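## Task

Move every battery into the bin labelled H and every stationery item into the bin labelled T, keeping all other objects on the table. No item may stick out past a bin's walls, both bins must end up resting flat on the table, and the result must hold without the robot supporting anything. Finish by opening the gripper and pulling the arm away.

## Robot and tools

Robot: one six-joint arm with a two-finger parallel gripper, mounted beside a table. Its base can be slightly tilted relative to the table. Objects must never end up off the table; that fails the scene.

Scene frame: origin on the table surface right under the arm base, +z up, +y to the left when facing along +x. Positions are in metres, orientation is a wxyz quaternion. The reported hand position is approximate and gets less accurate far from the base. Gripper frame: fingers extend along its +z, and close and open along its x. end_effector_position is the midpoint between the finger pads; the tips extend 17.5 mm past it. A flat block juts roughly 9 cm from the last joint's axis toward the gripper's -y and rotates with it, so watch its clearance. Turning only wrist 3 moves the pad midpoint around a 25 mm radius circle.

execute_actions takes "actions", a list holding zero or one item, plus optional "pictures" (true/false). An empty list just reports the state. A motion item is {"rows": [...], "steps": n}, n from 1 to 15 (default 15), each step lasting 1/30 s. Rows are applied one per step; if there are fewer rows than steps the final row repeats. A wait item is {"steps": n} with n up to 300 and no rows; it commands nothing. A rejected call moves nothing.

Each row is a single flat list of 9 numbers for the one arm, in this order: shoulder_pan, shoulder_lift, elbow, wrist_1, wrist_2, wrist_3 (absolute target angles in radians, the same convention as the Joint positions line, not offsets), then gripper position, gripper force_limit, gripper speed (each a normalized value from -1 to 1). Joint ranges: pan -3.142 to 3.142, lift -6.283 to 6.283, elbow 0.000 to 3.142, the three wrists -6.283 to 6.283. A target more than 0.010 rad outside a range, and farther out than the joint currently is, gets the call refused; actual ends may differ by up to 0.010 rad, and a joint driven into its end just stops there, which the result may report as "joint sent to its limit".

Gripper position: +1 means open at 50 mm between pads; around -0.65 the pads meet. To grasp, command -1 and keep sending it; the fingers stop on the object. force_limit maps -1/0/+1 to about 20/102/185 N per pad (actual grip up to ~17% higher). speed maps -1/0/+1 to 20/85/150 mm/s of gap change. Force and speed changes only apply once you send a new position differing by at least 0.01. To loosen a grip, open first. position_measured is in counts: opening in mm is about (250 - position_measured) x 0.202.

object_status: 0 fingers moving, 1 blocked while opening, 2 blocked while closing (a proper grasp), 3 reached the target or pads touched (usually nothing held). Any new position resets it to 0 briefly. With force_limit -1 the status can stay 2 even after the object slips away, and grasping an immovable object off-center weakens over time.

Motion limits: commands are smoothed and lag by about 0.17 s. Per step, each joint target is kept within 0.383 rad (pan, lift) or 0.575 rad (elbow, wrists) of the measured angle, and targets are scaled back if they would move the gripper over 100 mm from where it is. Large moves therefore take several calls; a result may arrive before the arm arrives. Between calls the arm keeps heading for the last row sent until it settles or a step is HELD.

Result lines: end effector pose and velocities; Joint positions, velocities and torques in column order (torques are raw drive output with offsets and noise, not pure contact load); Wrist force and Wrist torque along the gripper's own axes (noise up to ~3.4 N, offsets up to ~5.5 N, saturating near 100 N; "no reading" is harmless). "joint command not followed" means a clearance check altered the targets; HELD marks steps where your row was not fully sent. Occasional brief tugs on held items or pushes on loose ones may happen.

Hazards: a contact torque reaching a joint's load limit (pan and lift 297, elbow 135, wrists 48.6 N m, including held weight) or an external force of 150 N anywhere on arm or load stops the arm for 10 s and drops the rest of the call. Holding loads heats motors; MOTOR HOT appears from 70 °C, and at 85 °C brakes engage until cooled (OVER-TEMPERATURE FAULT). Avoid dropping, slamming, hard pushes and tipping bins; move smoothly.

zoom_image: camera (cam_head_left 896x504, cam_head_right 896x504, cam_wrist 616x616 fisheye) and region [x0, y0, x1, y1] in that camera's pixels, top-left origin, at most 504x504; it enlarges the latest image.

finished_scene: pass "scene" (the current scene number). It ends that scene irreversibly, reports success, and gives the next task. Before calling it, release all items, move the arm clear, and confirm the sorted items stay put on their own.

Each tool is called after "Emit:" as a command line: name --argument value for each argument, lists and objects as JSON in quotes; but a table of rows of numbers goes row by row, as --pt "numbers of a row", without its own name.

## Session

Emit:
execute_actions --actions '[]'

Scene clock: 0.00 s of 4800.00 s.
end_effector_position=(+0.2134, +0.2416, +0.2149) position_measured=3 object_status=3 end_effector_quat_wxyz=(-0.206, +0.033, +0.913, +0.350) end_effector_velocity=(-0.000, +0.000, +0.000) end_effector_angular_velocity=(+0.000, +0.001, +0.001)
Joint positions: [-0.357 -2.148  2.553 -1.279 -1.061 -2.041]
Joint velocities: [ 0.001  0.    -0.     0.001  0.    -0.   ]
Joint torques (N m, as the arm reports them, + toward a larger angle): no reading
Wrist force (N, on the end effector, along its own x y z axes, offset not removed): no reading
Wrist torque (N m, same axes, about the end effector's origin, offset not removed): no reading

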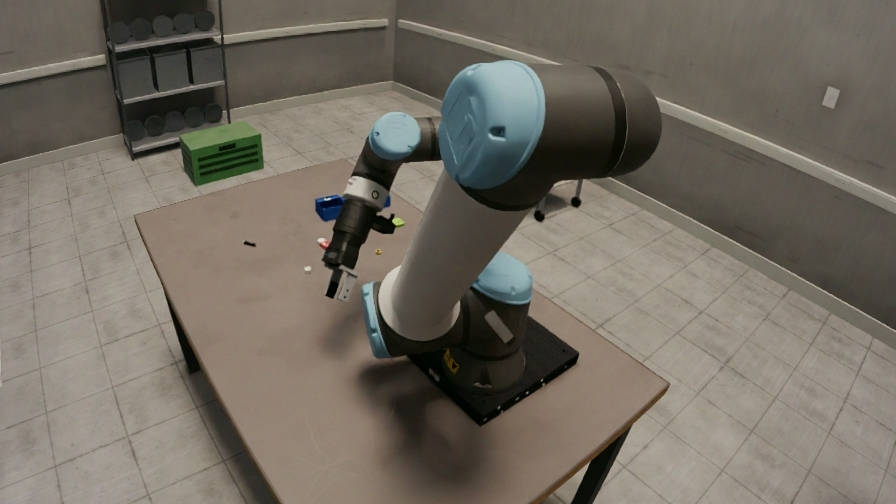

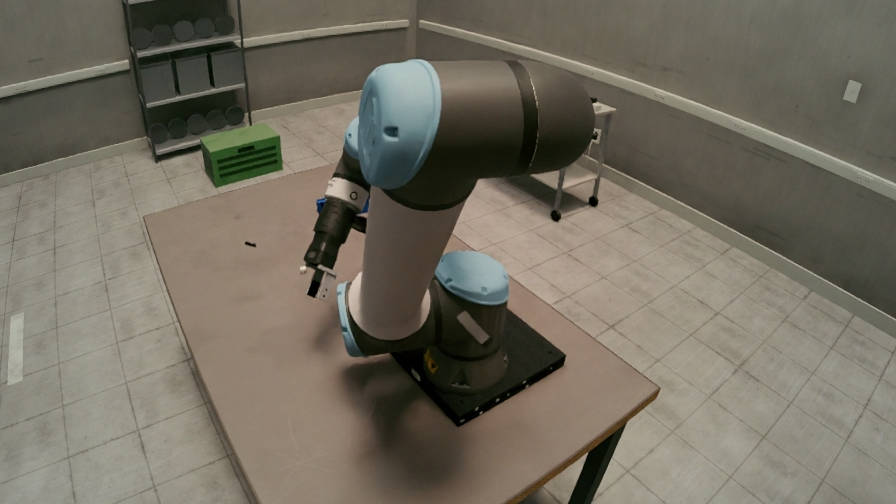

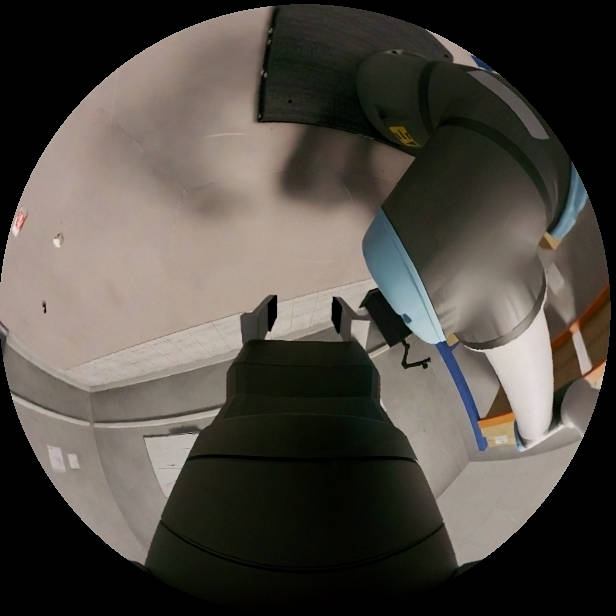

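Emit:
execute_actions --actions '[{"rows":[[-0.2,-1.725,2.037,-1.883,-1.571,-3.342,1,-0.5,0.5]]}]' --pictures false

Emit:
execute_actions --actions '[{"steps":60}]'

Scene clock: 11.77 s of 4800.00 s.
end_effector_position=(+0.3952, +0.1309, +0.2687) position_measured=3 object_status=3 end_effector_quat_wxyz=(-0.081, -0.246, +0.946, +0.195) end_effector_velocity=(+0.441, -0.209, +0.140) end_effector_angular_velocity=(-0.427, -0.903, +1.267)
Joint positions: [-0.275 -1.935  2.293 -1.579 -1.318 -2.396]
Joint velocities: [ 0.163  0.449 -0.543 -0.636 -0.533 -1.015]
Joint torques (N m, as the arm reports them, + toward a larger angle): [ 22.94   8.5  -62.6   -6.93  -2.49  -4.57]
Wrist force (N, on the end effector, along its own x y z axes, offset not removed): [-1.0 -0.8 6.8]
Wrist torque (N m, same axes, about the end effector's origin, offset not removed): [-0.01 0.44 -0.06]
Steps of this call (steps 1 to 90: nothing new was sent; then 8.27 s passed at rest; steps 91 to 105: all 15 steps of this action). Readings (joint positions | what the end effector reports):
91: [-0.357 -2.148 2.553 -1.279 -1.061 -2.041] | position_measured=3 object_status=3
92: [-0.354 -2.144 2.549 -1.282 -1.065 -2.044] | position_measured=3 object_status=3
94: [-0.339 -2.112 2.510 -1.325 -1.104 -2.087] | position_measured=3 object_status=3
98: [-0.315 -2.045 2.426 -1.423 -1.187 -2.188] | position_measured=3 object_status=3
105: the state above

Scene clock: 13.77 s of 4800.00 s.
end_effector_position=(+0.6169, +0.0589, +0.3513) position_measured=3 object_status=3 end_effector_quat_wxyz=(-0.001, +0.708, -0.706, +0.001) end_effector_velocity=(+0.000, -0.000, +0.001) end_effector_angular_velocity=(-0.000, -0.001, -0.000)
Joint positions: [-0.2   -1.725  2.037 -1.883 -1.571 -3.342]
Joint velocities: [-0.    -0.    -0.    -0.001 -0.     0.   ]
Joint torques (N m, as the arm reports them, + toward a larger angle): [ 19.97 -14.6  -56.68  -7.61  -2.71  -1.76]
Wrist force (N, on the end effector, along its own x y z axes, offset not removed): [0.6 2.1 5.2]
Wrist torque (N m, same axes, about the end effector's origin, offset not removed): [0.51 0.21 0.09]
Steps of this call (steps 1 to 45: the robot went on to your last target; steps 46 to 60: nothing new was sent). Readings (joint positions | what the end effector reports):
1: [-0.269 -1.920 2.275 -1.601 -1.336 -2.432] | position_measured=3 object_status=3
2: [-0.264 -1.905 2.257 -1.622 -1.354 -2.469] | position_measured=3 object_status=3
4: [-0.253 -1.876 2.221 -1.664 -1.389 -2.550] | position_measured=3 object_status=3
8: [-0.232 -1.817 2.150 -1.748 -1.459 -2.751] | position_measured=3 object_status=3
60: the state above
The arm was judged still, so your last target was given up. Only a new action makes it travel on or press farther. Fingers that are still opening or closing keep moving.

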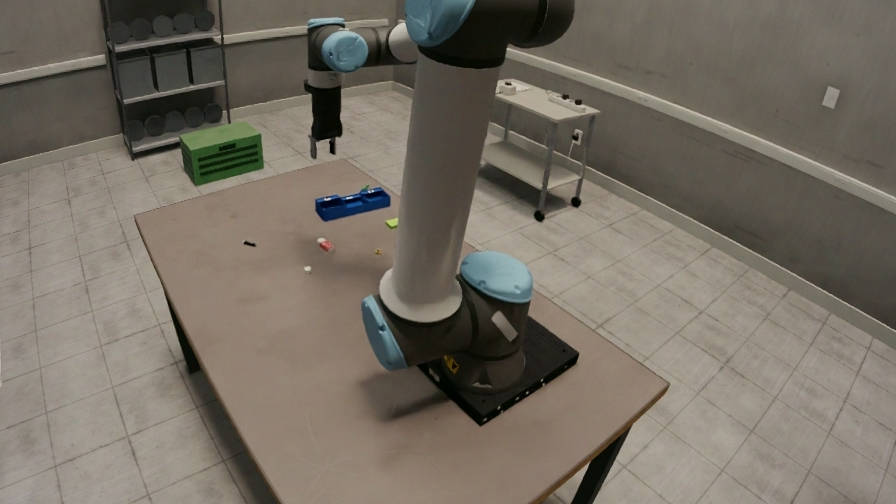

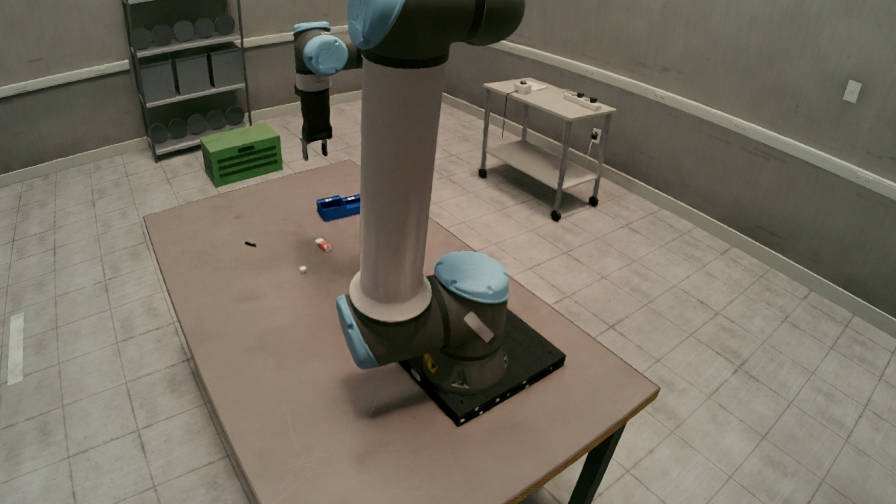

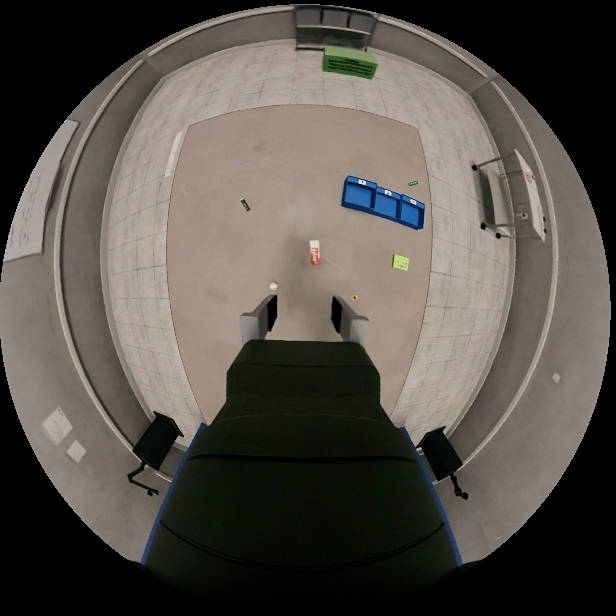

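Emit:
zoom_image --camera "cam_wrist" --region '[220,160,450,320]'

Emit:
zoom_image --camera "cam_head_left" --region '[230,170,430,290]'

Region (220, 160, 450, 320) of cam_wrist's 616x616 image, scaled by 2.191, with more detail than that image has; it fills the top 351 rows of this view, and the rest is white.

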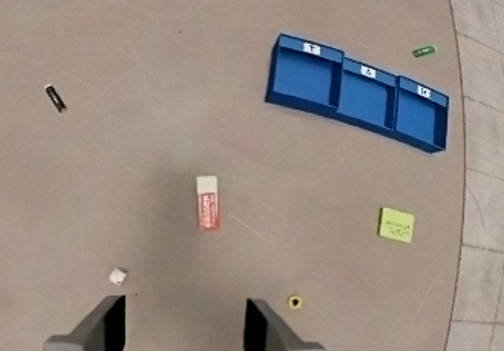

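Region (230, 170, 430, 290) of cam_head_left's 896x504 image, scaled by 2.520, with more detail than that image has; it fills the top 302 rows of this view, and the rest is white.

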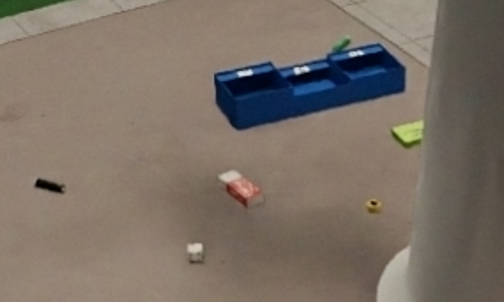

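Emit:
execute_actions --actions '[{"rows":[[-0.2,-1.530,2.2625,-2.3035,-1.571,-3.342,1,-0.5,0.5]]}]' --pictures false

Emit:
execute_actions --actions '[{"steps":30}]'

Emit:
zoom_image --camera "cam_wrist" --region '[180,120,516,340]'

Scene clock: 23.53 s of 4800.00 s.
end_effector_position=(+0.6190, +0.0586, +0.1628) position_measured=3 object_status=3 end_effector_quat_wxyz=(-0.000, +0.708, -0.706, -0.000) end_effector_velocity=(-0.012, +0.003, -0.105) end_effector_angular_velocity=(-0.006, -0.031, -0.000)
Joint positions: [-0.2   -1.543  2.248 -2.273 -1.571 -3.342]
Joint velocities: [ 0.     0.114  0.134 -0.28   0.     0.001]
Joint torques (N m, as the arm reports them, + toward a larger angle): [  8.06 -33.   -31.28  -6.92  -2.44  -1.76]
Wrist force (N, on the end effector, along its own x y z axes, offset not removed): [0.4 -1.3 4.7]
Wrist torque (N m, same axes, about the end effector's origin, offset not removed): [-0.16 0.27 -0.01]
Steps of this call (steps 1 to 90: nothing new was sent; then 6.27 s passed at rest; steps 91 to 105: all 15 steps of this action). Readings (joint positions | what the end effector reports):
91: [-0.200 -1.725 2.037 -1.883 -1.571 -3.342] | position_measured=3 object_status=3
92: [-0.200 -1.721 2.040 -1.887 -1.571 -3.342] | position_measured=3 object_status=3
94: [-0.200 -1.689 2.076 -1.937 -1.571 -3.342] | position_measured=3 object_status=3
98: [-0.200 -1.621 2.155 -2.089 -1.571 -3.342] | position_measured=3 object_status=3
105: the state above

Scene clock: 24.53 s of 4800.00 s.
end_effector_position=(+0.6176, +0.0589, +0.1513) position_measured=3 object_status=3 end_effector_quat_wxyz=(-0.001, +0.708, -0.706, +0.001) end_effector_velocity=(+0.000, -0.000, -0.000) end_effector_angular_velocity=(+0.000, -0.000, -0.001)
Joint positions: [-0.2   -1.53   2.262 -2.303 -1.571 -3.342]
Joint velocities: [-0.     0.    -0.    -0.001  0.     0.001]
Joint torques (N m, as the arm reports them, + toward a larger angle): [-11.47 -21.39 -24.83  -7.39  -2.34  -1.7 ]
Wrist force (N, on the end effector, along its own x y z axes, offset not removed): [-0.6 1.6 5.2]
Wrist torque (N m, same axes, about the end effector's origin, offset not removed): [0.48 0.45 -0.01]
Steps of this call (steps 1 to 30: the robot went on to your last target). Readings (joint positions | what the end effector reports):
1: [-0.200 -1.539 2.252 -2.281 -1.571 -3.342] | position_measured=3 object_status=3
2: [-0.200 -1.537 2.254 -2.287 -1.571 -3.342] | position_measured=3 object_status=3
4: [-0.200 -1.534 2.258 -2.294 -1.571 -3.342] | position_measured=3 object_status=3
8: [-0.200 -1.531 2.261 -2.301 -1.571 -3.342] | position_measured=3 object_status=3
30: the state above
The arm was judged still, so your last target was given up. Only a new action makes it travel on or press farther. Fingers that are still opening or closing keep moving.

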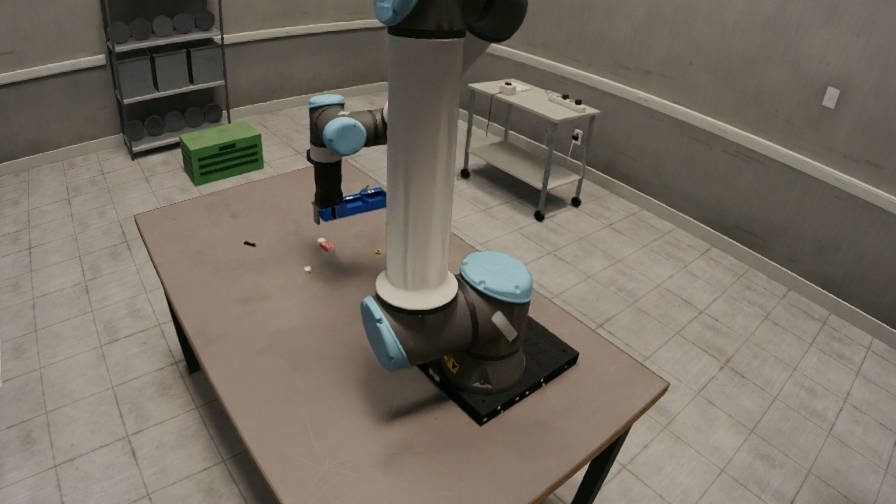

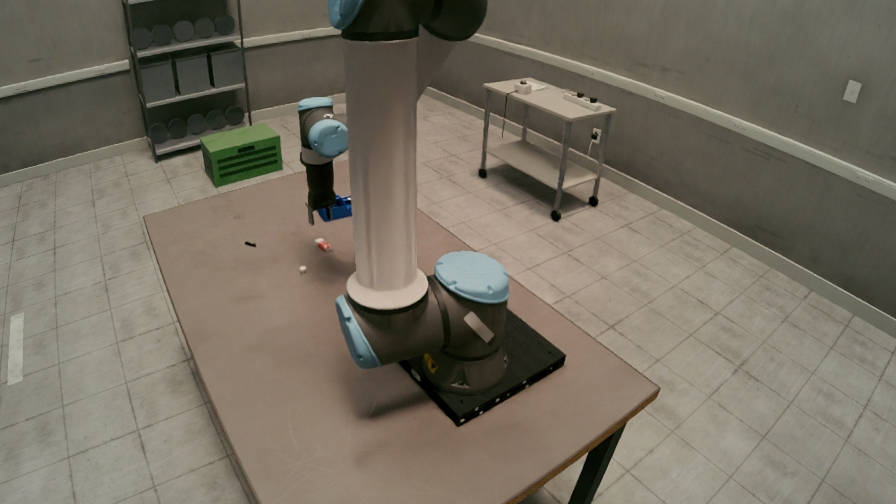

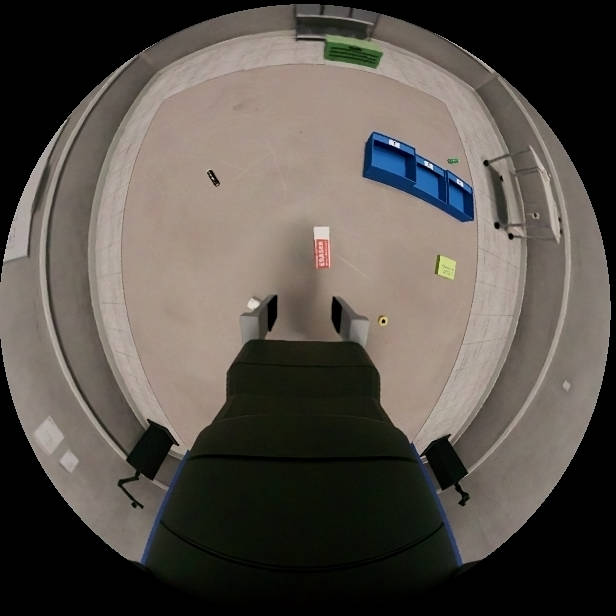

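Region (180, 120, 516, 340) of cam_wrist's 616x616 image, scaled by 1.500, with more detail than that image has; it fills the top 330 rows of this view, and the rest is white.

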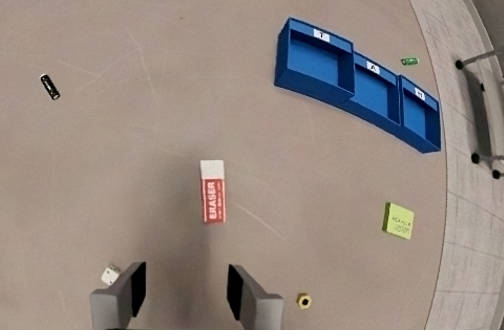

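Emit:
execute_actions --actions '[{"rows":[[-0.2233,-1.3037,2.2165,-2.4836,-1.571,-3.405,1,-0.5,0.5]]}]' --pictures false

Emit:
execute_actions --actions '[{"steps":20}]'

Scene clock: 38.03 s of 4800.00 s.
end_effector_position=(+0.6776, +0.0332, +0.0635) position_measured=3 object_status=3 end_effector_quat_wxyz=(-0.001, +0.722, -0.692, +0.002) end_effector_velocity=(+0.011, -0.005, -0.029) end_effector_angular_velocity=(+0.001, +0.007, +0.008)
Joint positions: [-0.223 -1.311  2.218 -2.479 -1.571 -3.404]
Joint velocities: [-0.004  0.061 -0.009 -0.045 -0.    -0.012]
Joint torques (N m, as the arm reports them, + toward a larger angle): [-16.3  -38.35 -43.22  -7.49  -1.6   -1.89]
Wrist force (N, on the end effector, along its own x y z axes, offset not removed): [0.8 1.3 3.2]
Wrist torque (N m, same axes, about the end effector's origin, offset not removed): [0.47 0.05 0.09]
Steps of this call (steps 1 to 90: nothing new was sent; then 10.00 s passed at rest; steps 91 to 105: all 15 steps of this action). Readings (joint positions | what the end effector reports):
91: [-0.200 -1.530 2.263 -2.304 -1.571 -3.342] | position_measured=3 object_status=3
92: [-0.202 -1.526 2.260 -2.307 -1.571 -3.346] | position_measured=3 object_status=3
94: [-0.210 -1.481 2.244 -2.353 -1.571 -3.366] | position_measured=3 object_status=3
98: [-0.219 -1.362 2.226 -2.442 -1.571 -3.393] | position_measured=3 object_status=3
105: the state above

Scene clock: 38.70 s of 4800.00 s.
end_effector_position=(+0.6788, +0.0326, +0.0602) position_measured=3 object_status=3 end_effector_quat_wxyz=(-0.001, +0.722, -0.692, +0.001) end_effector_velocity=(-0.000, +0.000, -0.001) end_effector_angular_velocity=(+0.001, +0.002, +0.000)
Joint positions: [-0.223 -1.304  2.217 -2.484 -1.571 -3.405]
Joint velocities: [ 0.     0.002 -0.001  0.001  0.001  0.   ]
Joint torques (N m, as the arm reports them, + toward a larger angle): [-19.08 -35.72 -41.6   -7.45  -1.6   -1.91]
Wrist force (N, on the end effector, along its own x y z axes, offset not removed): [-3.9 0.9 1.0]
Wrist torque (N m, same axes, about the end effector's origin, offset not removed): [0.23 1.01 0.23]
Steps of this call (steps 1 to 15: the robot went on to your last target; steps 16 to 20: nothing new was sent). Readings (joint positions | what the end effector reports):
1: [-0.223 -1.309 2.217 -2.480 -1.571 -3.404] | position_measured=3 object_status=3
2: [-0.223 -1.308 2.217 -2.481 -1.571 -3.404] | position_measured=3 object_status=3
4: [-0.223 -1.306 2.217 -2.482 -1.571 -3.405] | position_measured=3 object_status=3
8: [-0.223 -1.304 2.217 -2.483 -1.571 -3.405] | position_measured=3 object_status=3
20: the state above
The arm was judged still, so your last target was given up. Only a new action makes it travel on or press farther. Fingers that are still opening or closing keep moving.

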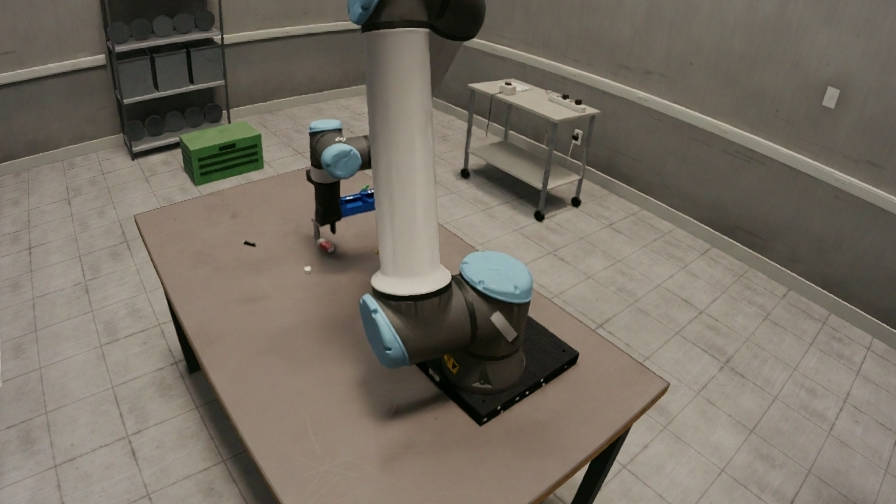

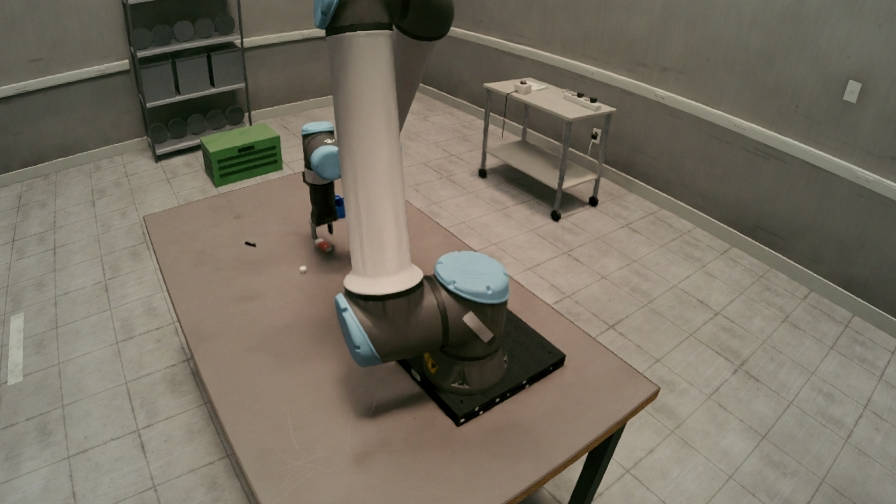

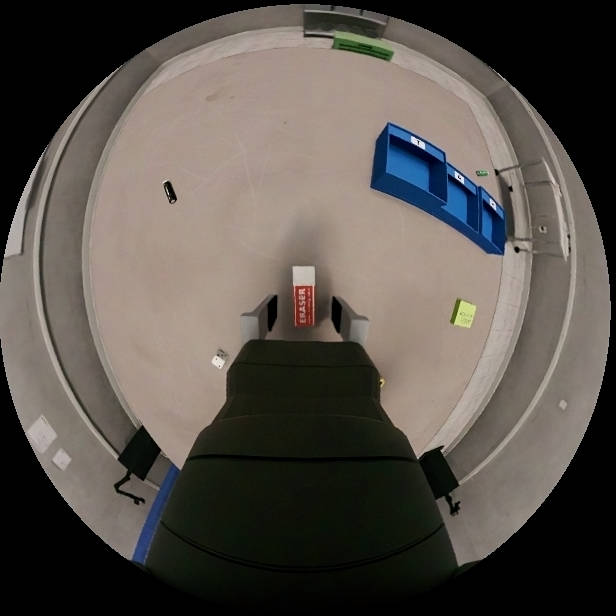

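Emit:
zoom_image --camera "cam_wrist" --region '[150,170,260,390]'

Emit:
execute_actions --actions '[{"rows":[[-0.2233,-1.2417,2.2325,-2.5616,-1.571,-3.405,1,-0.5,0.5]]}]' --pictures false

Emit:
execute_actions --actions '[{"rows":[[-0.2233,-1.2417,2.2325,-2.5616,-1.571,-3.405,-1,-0.7,0.3]]}]'

Region (150, 170, 260, 390) of cam_wrist's 616x616 image, scaled by 2.291, with more detail than that image has.

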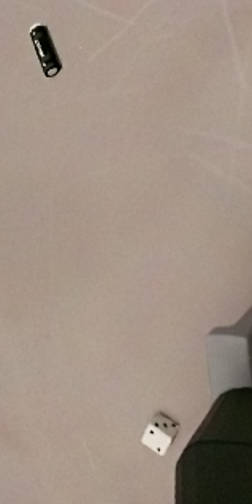

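Scene clock: 42.73 s of 4800.00 s.
end_effector_position=(+0.6790, +0.0326, +0.0240) position_measured=3 object_status=3 end_effector_quat_wxyz=(-0.001, +0.722, -0.692, +0.001) end_effector_velocity=(-0.001, -0.000, -0.008) end_effector_angular_velocity=(-0.001, +0.001, +0.001)
Joint positions: [-0.223 -1.243  2.232 -2.56  -1.571 -3.405]
Joint velocities: [ 0.     0.012  0.004 -0.015 -0.001 -0.001]
Joint torques (N m, as the arm reports them, + toward a larger angle): [-14.36 -38.72 -16.11  -7.35  -0.86  -1.8 ]
Wrist force (N, on the end effector, along its own x y z axes, offset not removed): [-2.0 -3.5 4.8]
Wrist torque (N m, same axes, about the end effector's origin, offset not removed): [-0.47 0.61 0.26]
Steps of this call (steps 1 to 90: nothing new was sent; then 0.53 s passed at rest; steps 91 to 105: all 15 steps of this action). Readings (joint positions | what the end effector reports):
91: [-0.223 -1.304 2.216 -2.484 -1.571 -3.405] | position_measured=3 object_status=3
92: [-0.223 -1.300 2.218 -2.487 -1.571 -3.405] | position_measured=3 object_status=3
94: [-0.223 -1.277 2.223 -2.515 -1.571 -3.405] | position_measured=3 object_status=3
98: [-0.223 -1.252 2.230 -2.548 -1.571 -3.405] | position_measured=3 object_status=3
105: the state above

Scene clock: 43.23 s of 4800.00 s.
end_effector_position=(+0.6789, +0.0326, +0.0232) position_measured=142 object_status=0 end_effector_quat_wxyz=(-0.001, +0.722, -0.692, +0.001) end_effector_velocity=(+0.000, -0.000, +0.000) end_effector_angular_velocity=(+0.000, -0.001, -0.000)
Joint positions: [-0.223 -1.242  2.232 -2.562 -1.571 -3.405]
Joint velocities: [-0.     0.    -0.    -0.001  0.001  0.   ]
Joint torques (N m, as the arm reports them, + toward a larger angle): [-12.02 -35.14 -16.44  -7.36  -0.61  -1.68]
Wrist force (N, on the end effector, along its own x y z axes, offset not removed): [-2.5 -5.0 -0.6]
Wrist torque (N m, same axes, about the end effector's origin, offset not removed): [-1.00 0.91 0.14]
Steps of this call (steps 1 to 15: all 15 steps of this action). Readings (joint positions | what the end effector reports):
1: [-0.223 -1.243 2.232 -2.560 -1.571 -3.405] | position_measured=6 object_status=0
2: [-0.223 -1.242 2.232 -2.561 -1.571 -3.405] | position_measured=23 object_status=0
4: [-0.223 -1.242 2.232 -2.561 -1.571 -3.405] | position_measured=58 object_status=0
8: [-0.223 -1.242 2.232 -2.561 -1.571 -3.405] | position_measured=126 object_status=0
15: the state above

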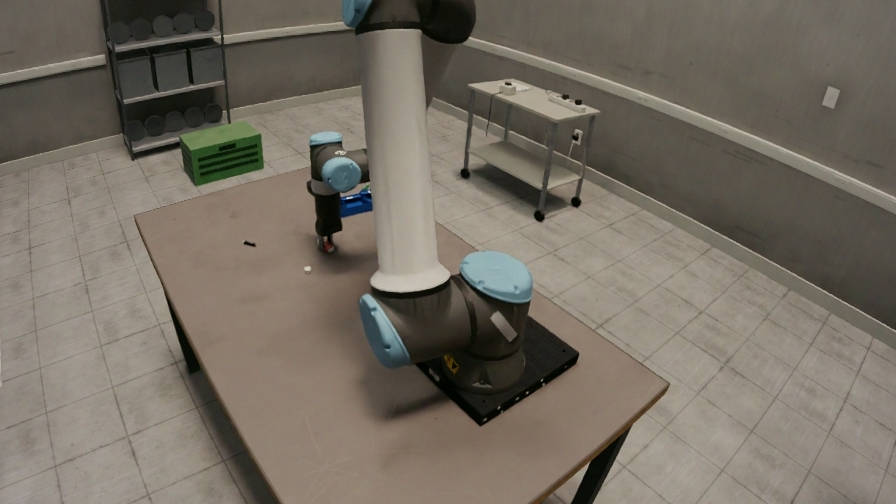

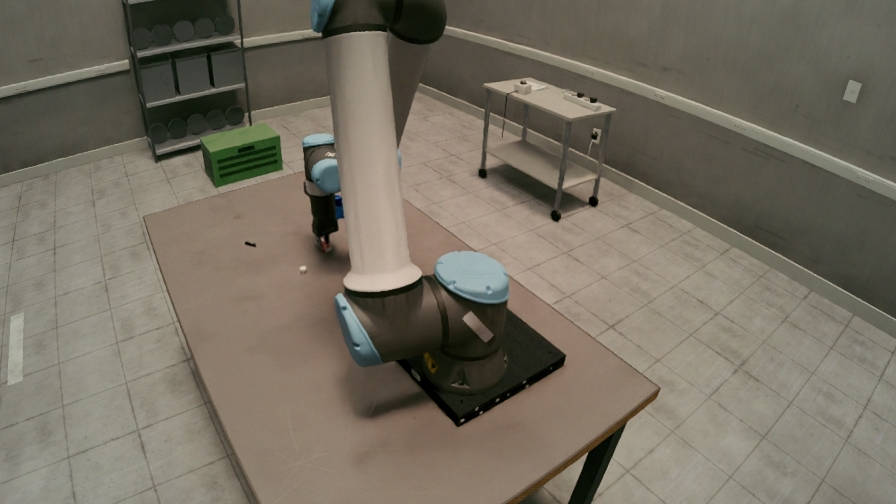

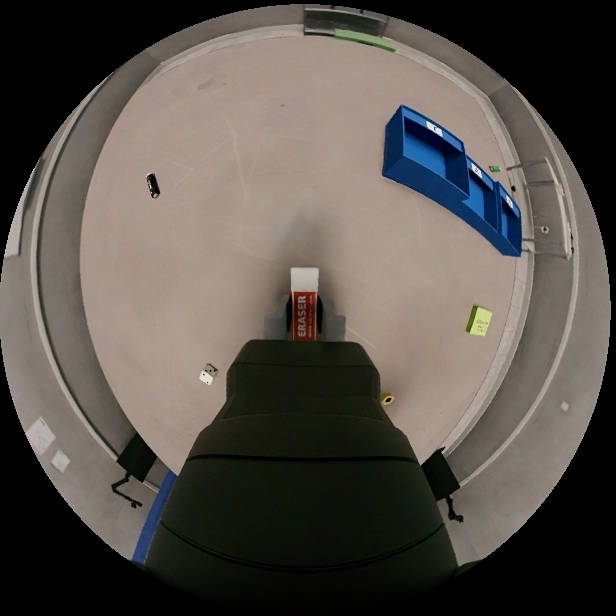

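Emit:
execute_actions --actions '[{"rows":[[-0.2233,-1.394,2.181,-2.357,-1.571,-3.405,-1,-0.7,0.3]],"steps":12}]' --pictures false

Emit:
execute_actions --actions '[{"rows":[[-0.2781,-1.1257,1.7943,-2.2394,-1.571,-1.675,-1,-0.7,0.3]]}]' --pictures false

Emit:
execute_actions --actions '[{"steps":30}]'

Emit:
zoom_image --camera "cam_wrist" --region '[180,130,432,350]'

Scene clock: 50.87 s of 4800.00 s.
end_effector_position=(+0.6796, +0.0324, +0.1141) position_measured=142 object_status=2 end_effector_quat_wxyz=(-0.001, +0.722, -0.692, +0.001) end_effector_velocity=(-0.012, +0.002, +0.050) end_effector_angular_velocity=(+0.003, +0.016, +0.000)
Joint positions: [-0.223 -1.385  2.184 -2.371 -1.571 -3.405]
Joint velocities: [-0.    -0.084 -0.023  0.123 -0.    -0.001]
Joint torques (N m, as the arm reports them, + toward a larger angle): [  5.87 -58.72 -43.73  -3.48   0.11  -1.71]
Wrist force (N, on the end effector, along its own x y z axes, offset not removed): [-0.4 2.6 2.3]
Wrist torque (N m, same axes, about the end effector's origin, offset not removed): [0.47 0.49 0.10]
Steps of this call (steps 1 to 15: the robot went on to your last target; steps 16 to 90: nothing new was sent; then 4.23 s passed at rest; steps 91 to 102: all 12 steps of this action). Readings (joint positions | what the end effector reports):
91: [-0.223 -1.242 2.233 -2.562 -1.571 -3.405] | position_measured=142 object_status=2
92: [-0.223 -1.245 2.230 -2.558 -1.571 -3.405] | position_measured=142 object_status=2
94: [-0.223 -1.288 2.211 -2.507 -1.571 -3.405] | position_measured=142 object_status=2
98: [-0.223 -1.363 2.190 -2.403 -1.571 -3.405] | position_measured=142 object_status=2
102: the state above

Scene clock: 51.37 s of 4800.00 s.
end_effector_position=(+0.8471, -0.0679, +0.1206) position_measured=142 object_status=2 end_effector_quat_wxyz=(+0.000, -0.378, +0.926, +0.000) end_effector_velocity=(+0.121, -0.129, +0.004) end_effector_angular_velocity=(-0.006, -0.024, -2.653)
Joint positions: [-0.274 -1.15   1.832 -2.25  -1.571 -2.618]
Joint velocities: [-0.042  0.222 -0.347  0.099 -0.001  2.611]
Joint torques (N m, as the arm reports them, + toward a larger angle): [-12.13 -65.21 -41.57  -3.38   0.     7.64]
Wrist force (N, on the end effector, along its own x y z axes, offset not removed): [0.6 -6.0 4.6]
Wrist torque (N m, same axes, about the end effector's origin, offset not removed): [-0.82 0.09 0.03]
Steps of this call (steps 1 to 15: all 15 steps of this action). Readings (joint positions | what the end effector reports):
1: [-0.223 -1.387 2.183 -2.367 -1.571 -3.405] | position_measured=142 object_status=2
2: [-0.225 -1.385 2.179 -2.361 -1.571 -3.401] | position_measured=142 object_status=2
4: [-0.234 -1.348 2.132 -2.340 -1.571 -3.348] | position_measured=142 object_status=2
8: [-0.251 -1.267 2.010 -2.303 -1.571 -3.151] | position_measured=142 object_status=2
15: the state above

Scene clock: 52.37 s of 4800.00 s.
end_effector_position=(+0.8436, -0.0837, +0.1207) position_measured=142 object_status=2 end_effector_quat_wxyz=(+0.002, +0.086, +0.996, +0.000) end_effector_velocity=(-0.001, +0.000, -0.002) end_effector_angular_velocity=(+0.000, +0.004, -0.002)
Joint positions: [-0.278 -1.126  1.794 -2.239 -1.571 -1.675]
Joint velocities: [ 0.     0.003  0.     0.001 -0.001  0.003]
Joint torques (N m, as the arm reports them, + toward a larger angle): [-18.31 -56.79 -49.84  -3.5    0.19   2.03]
Wrist force (N, on the end effector, along its own x y z axes, offset not removed): [-1.9 -2.5 2.4]
Wrist torque (N m, same axes, about the end effector's origin, offset not removed): [-0.37 0.69 0.18]
Steps of this call (steps 1 to 30: the robot went on to your last target). Readings (joint positions | what the end effector reports):
1: [-0.275 -1.144 1.822 -2.247 -1.571 -2.529] | position_measured=142 object_status=2
2: [-0.276 -1.139 1.815 -2.245 -1.571 -2.441] | position_measured=142 object_status=2
4: [-0.277 -1.133 1.806 -2.243 -1.571 -2.266] | position_measured=142 object_status=2
8: [-0.278 -1.128 1.798 -2.240 -1.571 -1.925] | position_measured=142 object_status=2
30: the state above

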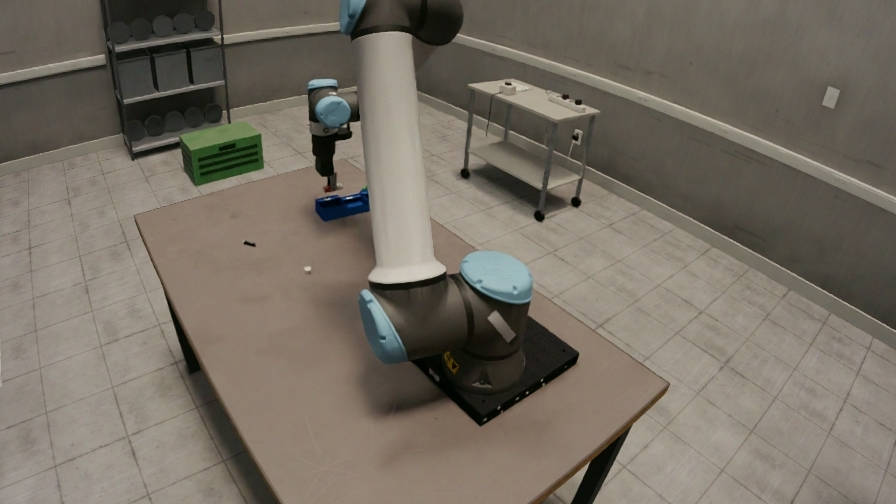

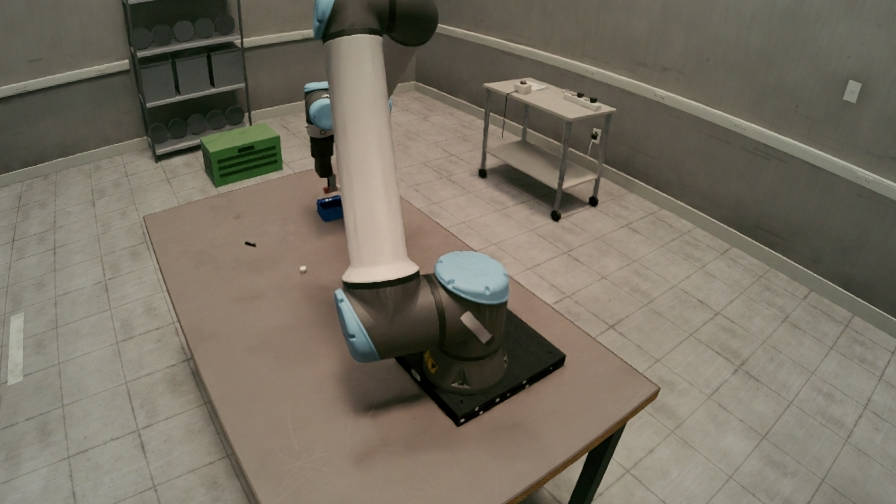

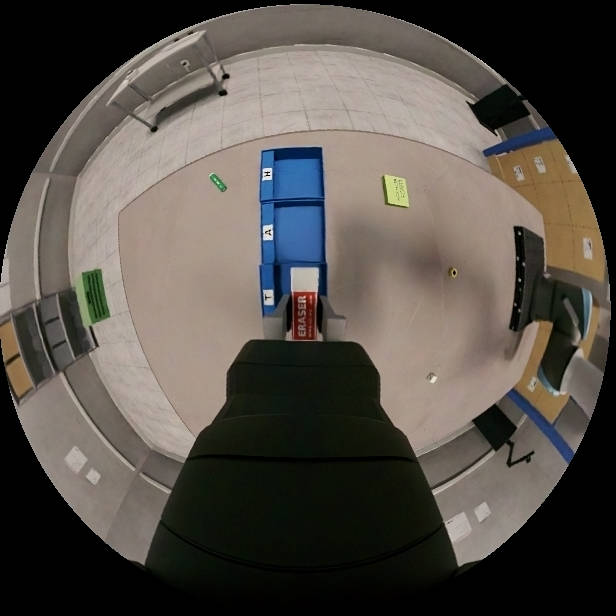

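Region (180, 130, 432, 350) of cam_wrist's 616x616 image, scaled by 2.000, with more detail than that image has; it fills the top 440 rows of this view, and the rest is white.

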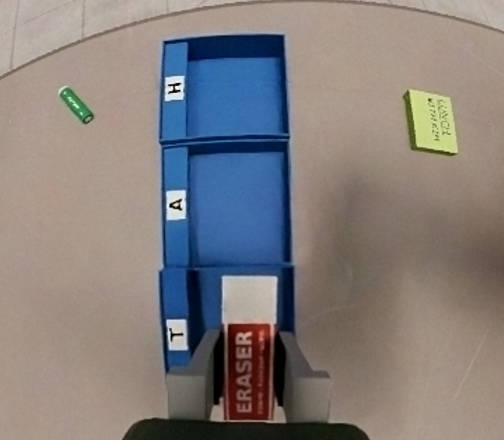

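Emit:
execute_actions --actions '[{"rows":[[-0.2715,-1.0713,1.8076,-2.3071,-1.571,-1.69,-1,-0.7,0.3]],"steps":12}]' --pictures false

Emit:
execute_actions --actions '[{"rows":[[-0.2715,-1.045,1.816,-2.342,-1.571,-1.69,-1,-0.7,0.3]]}]'

Scene clock: 61.67 s of 4800.00 s.
end_effector_position=(+0.8489, -0.0797, +0.0783) position_measured=142 object_status=2 end_effector_quat_wxyz=(+0.002, +0.075, +0.997, +0.000) end_effector_velocity=(+0.003, +0.002, -0.020) end_effector_angular_velocity=(-0.000, -0.002, +0.010)
Joint positions: [-0.272 -1.074  1.807 -2.304 -1.571 -1.689]
Joint velocities: [ 0.003  0.025  0.005 -0.032  0.    -0.007]
Joint torques (N m, as the arm reports them, + toward a larger angle): [ 19.81 -61.35 -26.84  -7.49   0.73  -1.87]
Wrist force (N, on the end effector, along its own x y z axes, offset not removed): [3.7 1.9 3.9]
Wrist torque (N m, same axes, about the end effector's origin, offset not removed): [0.45 -0.46 -0.04]
Steps of this call (steps 1 to 15: the robot went on to your last target; steps 16 to 90: nothing new was sent; then 5.90 s passed at rest; steps 91 to 102: all 12 steps of this action). Readings (joint positions | what the end effector reports):
91: [-0.278 -1.126 1.794 -2.239 -1.571 -1.675] | position_measured=142 object_status=2
92: [-0.278 -1.122 1.795 -2.243 -1.571 -1.676] | position_measured=142 object_status=2
94: [-0.275 -1.102 1.800 -2.267 -1.571 -1.682] | position_measured=142 object_status=2
98: [-0.273 -1.080 1.805 -2.295 -1.571 -1.688] | position_measured=142 object_status=2
102: the state above

Scene clock: 62.17 s of 4800.00 s.
end_effector_position=(+0.8497, -0.0796, +0.0541) position_measured=142 object_status=2 end_effector_quat_wxyz=(+0.002, +0.075, +0.997, +0.000) end_effector_velocity=(-0.001, +0.000, -0.005) end_effector_angular_velocity=(+0.000, +0.002, +0.000)
Joint positions: [-0.272 -1.046  1.816 -2.341 -1.571 -1.69 ]
Joint velocities: [-0.     0.006  0.002 -0.006 -0.    -0.   ]
Joint torques (N m, as the arm reports them, + toward a larger angle): [ 20.46 -59.25 -24.3   -6.98   0.99  -1.68]
Wrist force (N, on the end effector, along its own x y z axes, offset not removed): [-2.4 -2.5 -0.7]
Wrist torque (N m, same axes, about the end effector's origin, offset not removed): [-0.43 0.82 0.18]
Steps of this call (steps 1 to 15: all 15 steps of this action). Readings (joint positions | what the end effector reports):
1: [-0.272 -1.073 1.807 -2.305 -1.571 -1.689] | position_measured=142 object_status=2
2: [-0.272 -1.071 1.808 -2.308 -1.571 -1.690] | position_measured=142 object_status=2
4: [-0.272 -1.060 1.811 -2.322 -1.571 -1.690] | position_measured=142 object_status=2
8: [-0.272 -1.049 1.815 -2.336 -1.571 -1.690] | position_measured=142 object_status=2
15: the state above

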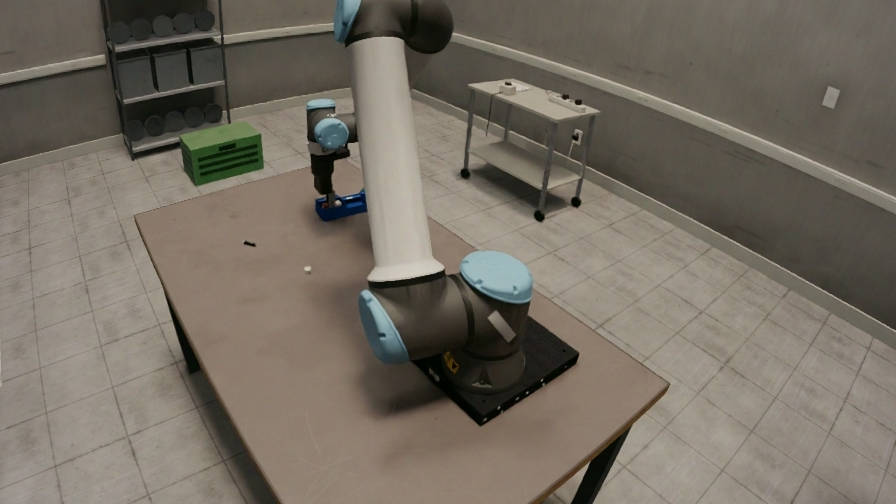

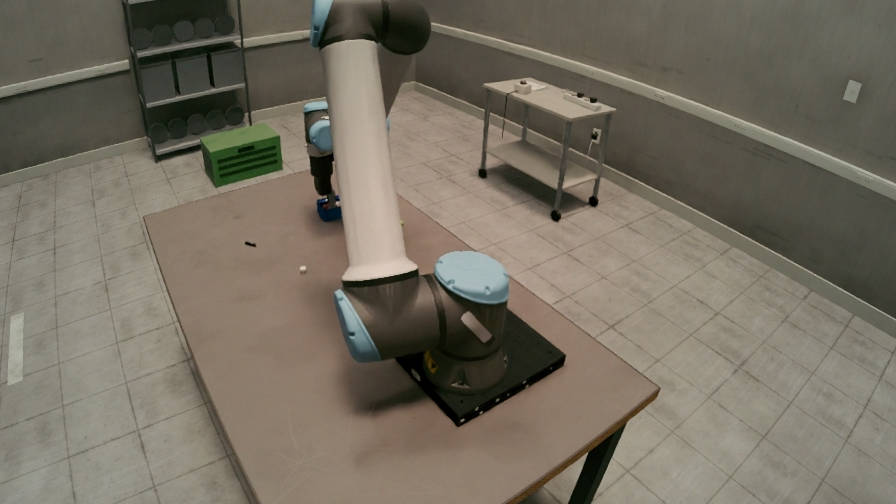

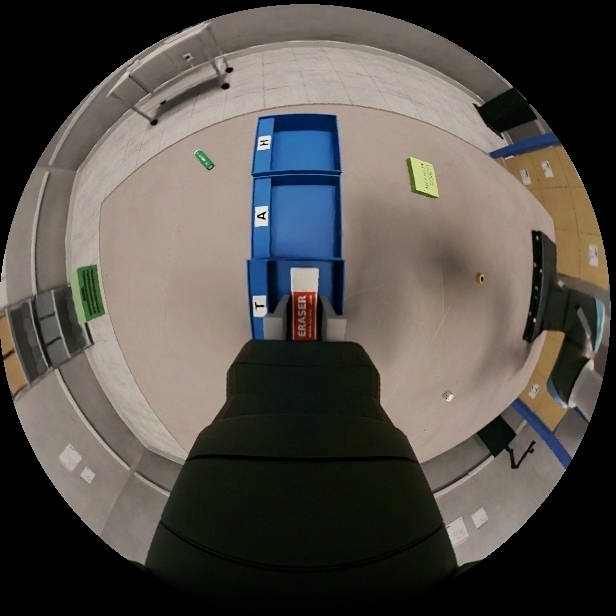

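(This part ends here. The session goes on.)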